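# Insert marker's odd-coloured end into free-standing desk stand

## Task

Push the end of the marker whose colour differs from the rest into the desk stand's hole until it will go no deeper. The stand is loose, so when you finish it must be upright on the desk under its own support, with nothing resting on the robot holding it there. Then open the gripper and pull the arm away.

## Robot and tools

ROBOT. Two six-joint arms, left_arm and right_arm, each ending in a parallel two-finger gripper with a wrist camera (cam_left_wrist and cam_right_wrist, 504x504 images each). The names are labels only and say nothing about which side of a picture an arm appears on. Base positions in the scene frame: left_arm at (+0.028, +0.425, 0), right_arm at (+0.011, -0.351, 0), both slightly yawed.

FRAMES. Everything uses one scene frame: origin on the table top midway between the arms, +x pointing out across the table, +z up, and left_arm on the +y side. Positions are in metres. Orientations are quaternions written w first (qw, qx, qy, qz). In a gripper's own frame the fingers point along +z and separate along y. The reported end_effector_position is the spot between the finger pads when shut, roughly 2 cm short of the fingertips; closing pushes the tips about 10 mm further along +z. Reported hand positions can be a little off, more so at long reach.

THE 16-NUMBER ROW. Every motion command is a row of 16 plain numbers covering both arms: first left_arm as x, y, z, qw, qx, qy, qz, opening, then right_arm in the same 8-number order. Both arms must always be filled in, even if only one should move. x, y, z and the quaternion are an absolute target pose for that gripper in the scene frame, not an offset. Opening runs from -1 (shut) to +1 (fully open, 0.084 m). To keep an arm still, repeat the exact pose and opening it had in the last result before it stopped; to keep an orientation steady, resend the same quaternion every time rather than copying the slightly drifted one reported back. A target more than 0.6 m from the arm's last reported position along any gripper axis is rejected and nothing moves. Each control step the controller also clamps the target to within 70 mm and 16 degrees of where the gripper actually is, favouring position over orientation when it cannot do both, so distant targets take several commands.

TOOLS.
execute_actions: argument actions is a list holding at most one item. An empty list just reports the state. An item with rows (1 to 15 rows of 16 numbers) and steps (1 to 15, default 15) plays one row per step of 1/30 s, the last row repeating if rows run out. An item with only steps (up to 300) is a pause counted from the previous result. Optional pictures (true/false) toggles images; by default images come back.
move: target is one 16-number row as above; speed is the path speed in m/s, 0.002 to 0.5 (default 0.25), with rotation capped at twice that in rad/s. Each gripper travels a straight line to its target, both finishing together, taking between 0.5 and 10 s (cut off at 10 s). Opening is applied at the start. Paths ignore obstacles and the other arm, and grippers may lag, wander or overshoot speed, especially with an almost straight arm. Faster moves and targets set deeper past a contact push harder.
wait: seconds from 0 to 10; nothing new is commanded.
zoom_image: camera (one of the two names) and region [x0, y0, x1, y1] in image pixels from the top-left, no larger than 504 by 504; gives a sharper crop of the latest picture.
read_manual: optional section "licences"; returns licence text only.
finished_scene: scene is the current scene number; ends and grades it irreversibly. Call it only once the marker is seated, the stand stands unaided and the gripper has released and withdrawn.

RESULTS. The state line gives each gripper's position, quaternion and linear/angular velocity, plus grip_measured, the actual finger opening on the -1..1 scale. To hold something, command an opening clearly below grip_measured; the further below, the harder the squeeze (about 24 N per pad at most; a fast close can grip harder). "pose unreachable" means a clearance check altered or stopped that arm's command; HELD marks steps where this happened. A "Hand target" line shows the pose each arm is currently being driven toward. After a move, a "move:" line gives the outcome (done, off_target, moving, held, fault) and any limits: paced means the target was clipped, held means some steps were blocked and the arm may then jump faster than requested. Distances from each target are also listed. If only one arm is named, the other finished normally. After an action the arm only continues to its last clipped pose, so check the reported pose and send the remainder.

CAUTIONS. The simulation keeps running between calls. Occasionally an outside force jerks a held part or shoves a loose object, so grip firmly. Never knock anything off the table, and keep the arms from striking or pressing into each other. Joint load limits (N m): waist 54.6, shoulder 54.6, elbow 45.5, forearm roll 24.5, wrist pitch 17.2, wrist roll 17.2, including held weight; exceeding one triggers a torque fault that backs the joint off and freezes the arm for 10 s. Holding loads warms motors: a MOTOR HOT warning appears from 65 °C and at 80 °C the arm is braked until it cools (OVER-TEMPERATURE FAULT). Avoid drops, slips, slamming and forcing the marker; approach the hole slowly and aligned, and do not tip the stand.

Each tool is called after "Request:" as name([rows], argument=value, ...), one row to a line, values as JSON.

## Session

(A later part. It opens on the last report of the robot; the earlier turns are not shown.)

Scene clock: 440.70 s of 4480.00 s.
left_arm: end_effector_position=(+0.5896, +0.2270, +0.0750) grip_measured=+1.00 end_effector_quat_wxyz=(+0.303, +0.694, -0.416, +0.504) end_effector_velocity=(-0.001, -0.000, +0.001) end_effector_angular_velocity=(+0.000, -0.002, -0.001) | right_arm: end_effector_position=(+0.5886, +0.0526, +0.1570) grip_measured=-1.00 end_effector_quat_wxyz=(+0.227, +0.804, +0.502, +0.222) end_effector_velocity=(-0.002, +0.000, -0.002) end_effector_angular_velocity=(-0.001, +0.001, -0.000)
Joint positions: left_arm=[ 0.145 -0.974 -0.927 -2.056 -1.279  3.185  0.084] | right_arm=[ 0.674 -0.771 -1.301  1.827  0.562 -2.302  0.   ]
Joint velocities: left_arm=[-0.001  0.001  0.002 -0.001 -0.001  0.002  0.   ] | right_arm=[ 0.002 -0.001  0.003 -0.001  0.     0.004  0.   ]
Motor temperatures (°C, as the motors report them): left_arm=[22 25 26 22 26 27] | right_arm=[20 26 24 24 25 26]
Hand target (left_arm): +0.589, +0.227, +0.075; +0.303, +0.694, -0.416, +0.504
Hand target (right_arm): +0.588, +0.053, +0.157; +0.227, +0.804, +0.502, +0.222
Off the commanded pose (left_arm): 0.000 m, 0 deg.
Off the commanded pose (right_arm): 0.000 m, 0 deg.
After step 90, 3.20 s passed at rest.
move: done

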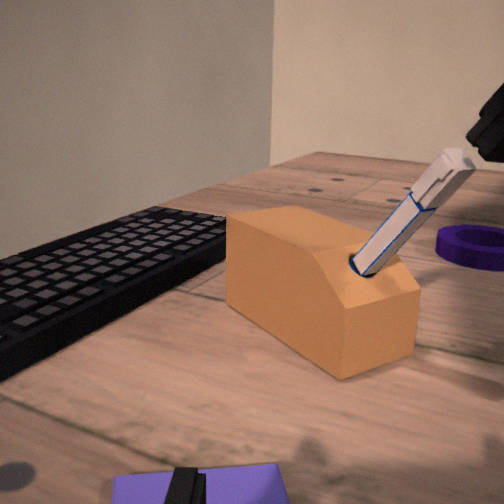

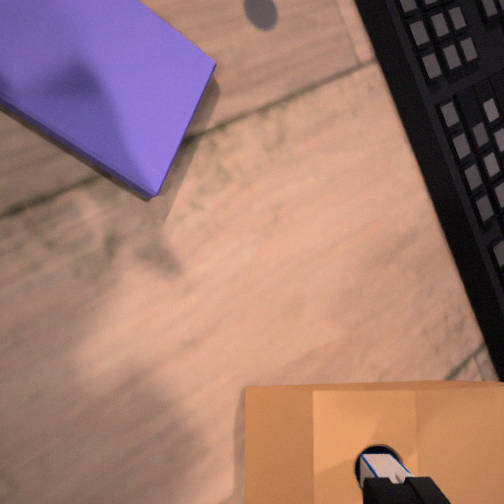

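Aligned. Advance 0.025.

Request:
move(target=[0.5895,0.227,0.075,0.305,0.698,-0.419,0.507,1, 0.6013,0.0456,0.1368,0.2265,0.8038,0.5018,0.2222,-1], speed=0.006)

Scene clock: 448.20 s of 4480.00 s.
left_arm: end_effector_position=(+0.5895, +0.2270, +0.0750) grip_measured=+1.00 end_effector_quat_wxyz=(+0.303, +0.694, -0.416, +0.504) end_effector_velocity=(+0.000, -0.001, +0.000) end_effector_angular_velocity=(-0.000, -0.000, -0.001) | right_arm: end_effector_position=(+0.6012, +0.0453, +0.1366) grip_measured=-1.00 end_effector_quat_wxyz=(+0.227, +0.804, +0.502, +0.222) end_effector_velocity=(+0.001, +0.002, +0.002) end_effector_angular_velocity=(+0.004, -0.002, +0.001)
Joint positions: left_arm=[ 0.145 -0.974 -0.926 -2.056 -1.279  3.185  0.084] | right_arm=[ 0.652 -0.813 -1.318  1.772  0.545 -2.26   0.   ]
Joint velocities: left_arm=[-0.001 -0.    -0.    -0.    -0.    -0.     0.   ] | right_arm=[-0.     0.001 -0.002 -0.001 -0.002  0.001  0.   ]
Motor temperatures (°C, as the motors report them): left_arm=[22 25 26 22 26 27] | right_arm=[20 26 24 24 25 26]
Hand target (left_arm): +0.589, +0.227, +0.075; +0.303, +0.694, -0.416, +0.504
Hand target (right_arm): +0.601, +0.046, +0.137; +0.227, +0.804, +0.502, +0.222
Off the commanded pose (left_arm): 0.000 m, 0 deg.
Off the commanded pose (right_arm): 0.000 m, 0 deg.
After step 90, 0.03 s passed at rest.
move: done

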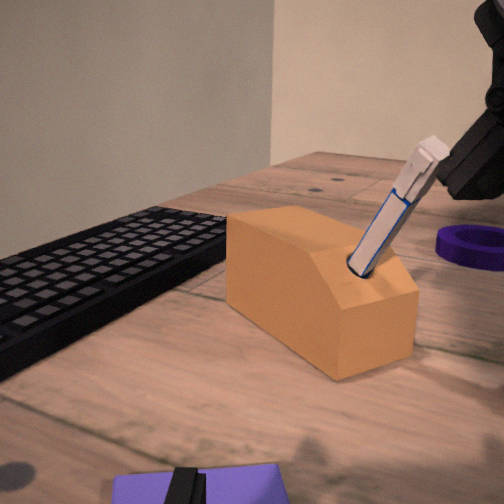

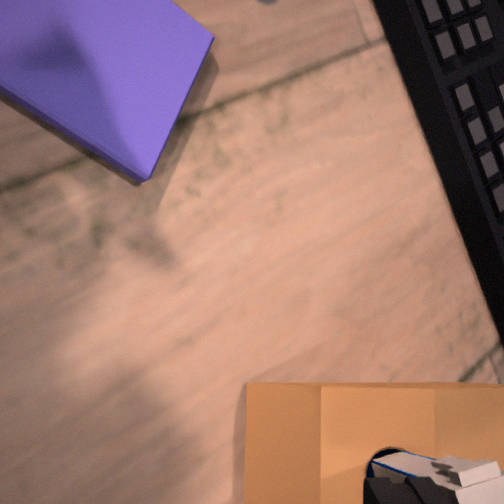

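Request:
move(target=[0.5895,0.227,0.075,0.305,0.698,-0.419,0.507,1, 0.58,0.05,0.175,0.2265,0.8038,0.5018,0.2222,-1], speed=0.02)

Request:
zoom_image(camera="cam_left_wrist", region=[320,120,480,300])

Request:
zoom_image(camera="cam_right_wrist", region=[270,380,430,504])

Scene clock: 457.73 s of 4480.00 s.
left_arm: end_effector_position=(+0.5895, +0.2270, +0.0750) grip_measured=+1.00 end_effector_quat_wxyz=(+0.303, +0.694, -0.416, +0.504) end_effector_velocity=(+0.000, +0.000, +0.000) end_effector_angular_velocity=(-0.000, -0.000, +0.000) | right_arm: end_effector_position=(+0.5801, +0.0500, +0.1749) grip_measured=-1.00 end_effector_quat_wxyz=(+0.227, +0.804, +0.502, +0.222) end_effector_velocity=(-0.001, -0.000, -0.000) end_effector_angular_velocity=(-0.001, +0.002, -0.001)
Joint positions: left_arm=[ 0.145 -0.974 -0.926 -2.056 -1.279  3.185  0.084] | right_arm=[ 0.681 -0.726 -1.273  1.857  0.57  -2.331  0.   ]
Joint velocities: left_arm=[ 0.001  0.     0.     0.    -0.     0.    -0.   ] | right_arm=[ 0.001  0.001  0.001  0.004  0.001 -0.003  0.   ]
Motor temperatures (°C, as the motors report them): left_arm=[22 25 26 22 26 27] | right_arm=[20 27 24 24 25 26]
Hand target (left_arm): +0.589, +0.227, +0.075; +0.303, +0.694, -0.416, +0.504
Hand target (right_arm): +0.580, +0.050, +0.175; +0.227, +0.804, +0.502, +0.222
Off the commanded pose (left_arm): 0.000 m, 0 deg.
Off the commanded pose (right_arm): 0.000 m, 0 deg.
After step 90, 4.03 s passed at rest.
move: done

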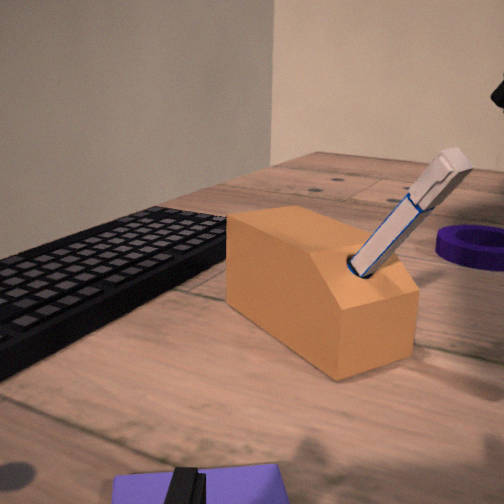

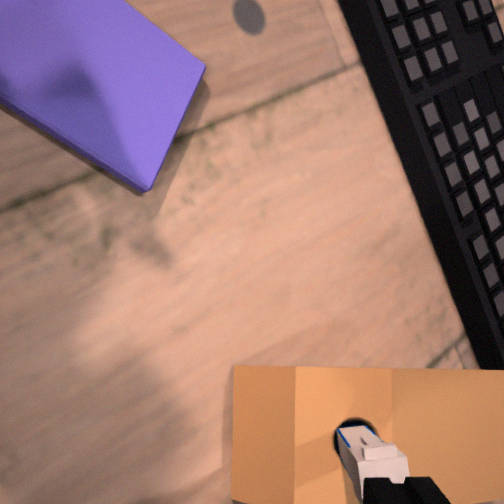

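Region (320, 120, 480, 300) of cam_left_wrist's 504x504 image, scaled by 2.800, with more detail than that image has.

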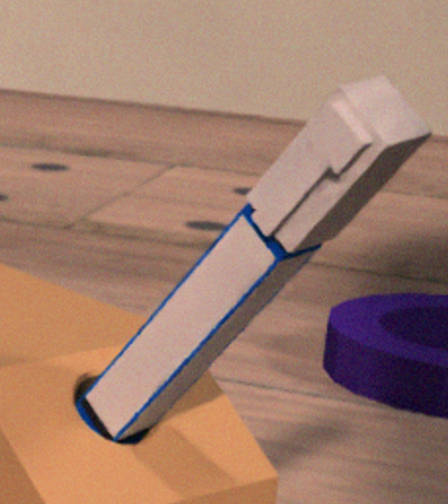

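Region (270, 380, 430, 504) of cam_right_wrist's 504x504 image, scaled by 3.150, with more detail than that image has; it fills the top 391 rows of this view, and the rest is white.

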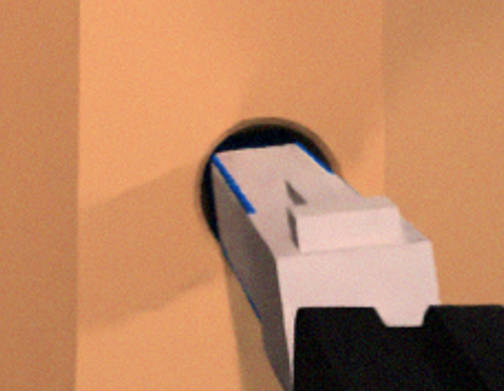

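Request:
move(target=[0.4,0.3,0.2,0.305,0.698,-0.419,0.507,1, 0.45,-0.05,0.3,0.2265,0.8038,0.5018,0.2222,0.5])

Request:
finished_scene(scene=1)

Scene clock: 464.20 s of 4480.00 s.
left_arm: end_effector_position=(+0.4005, +0.3007, +0.2001) grip_measured=+1.00 end_effector_quat_wxyz=(+0.303, +0.694, -0.416, +0.504) end_effector_velocity=(-0.002, +0.001, +0.001) end_effector_angular_velocity=(-0.000, +0.002, -0.000) | right_arm: end_effector_position=(+0.4502, -0.0501, +0.2998) grip_measured=+0.49 end_effector_quat_wxyz=(+0.227, +0.804, +0.502, +0.222) end_effector_velocity=(-0.001, -0.001, +0.002) end_effector_angular_velocity=(+0.002, -0.000, -0.001)
Joint positions: left_arm=[ 0.428 -0.452 -0.348 -1.792 -1.278  3.247  0.084] | right_arm=[ 0.733 -0.187 -0.826  2.011  0.63  -2.465  0.065]
Joint velocities: left_arm=[ 0.004  0.004  0.003  0.006  0.001 -0.003 -0.   ] | right_arm=[-0.     0.005  0.001  0.004  0.    -0.003 -0.   ]
Motor temperatures (°C, as the motors report them): left_arm=[22 25 26 22 26 27] | right_arm=[20 27 24 24 25 26]
Hand target (left_arm): +0.400, +0.301, +0.200; +0.303, +0.694, -0.416, +0.504
Hand target (right_arm): +0.450, -0.050, +0.300; +0.227, +0.804, +0.502, +0.222
Off the commanded pose (left_arm): 0.001 m, 0 deg.
Off the commanded pose (right_arm): 0.000 m, 0 deg.
After step 90, 1.90 s passed at rest.
move: done

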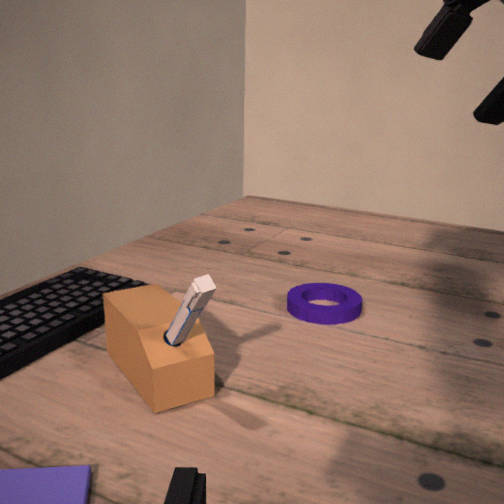

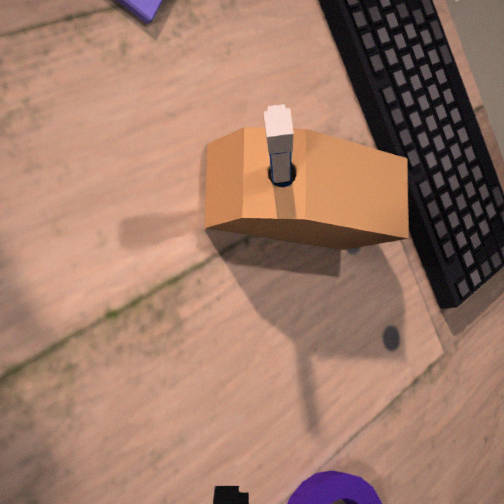

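The scene is finished: the task was done.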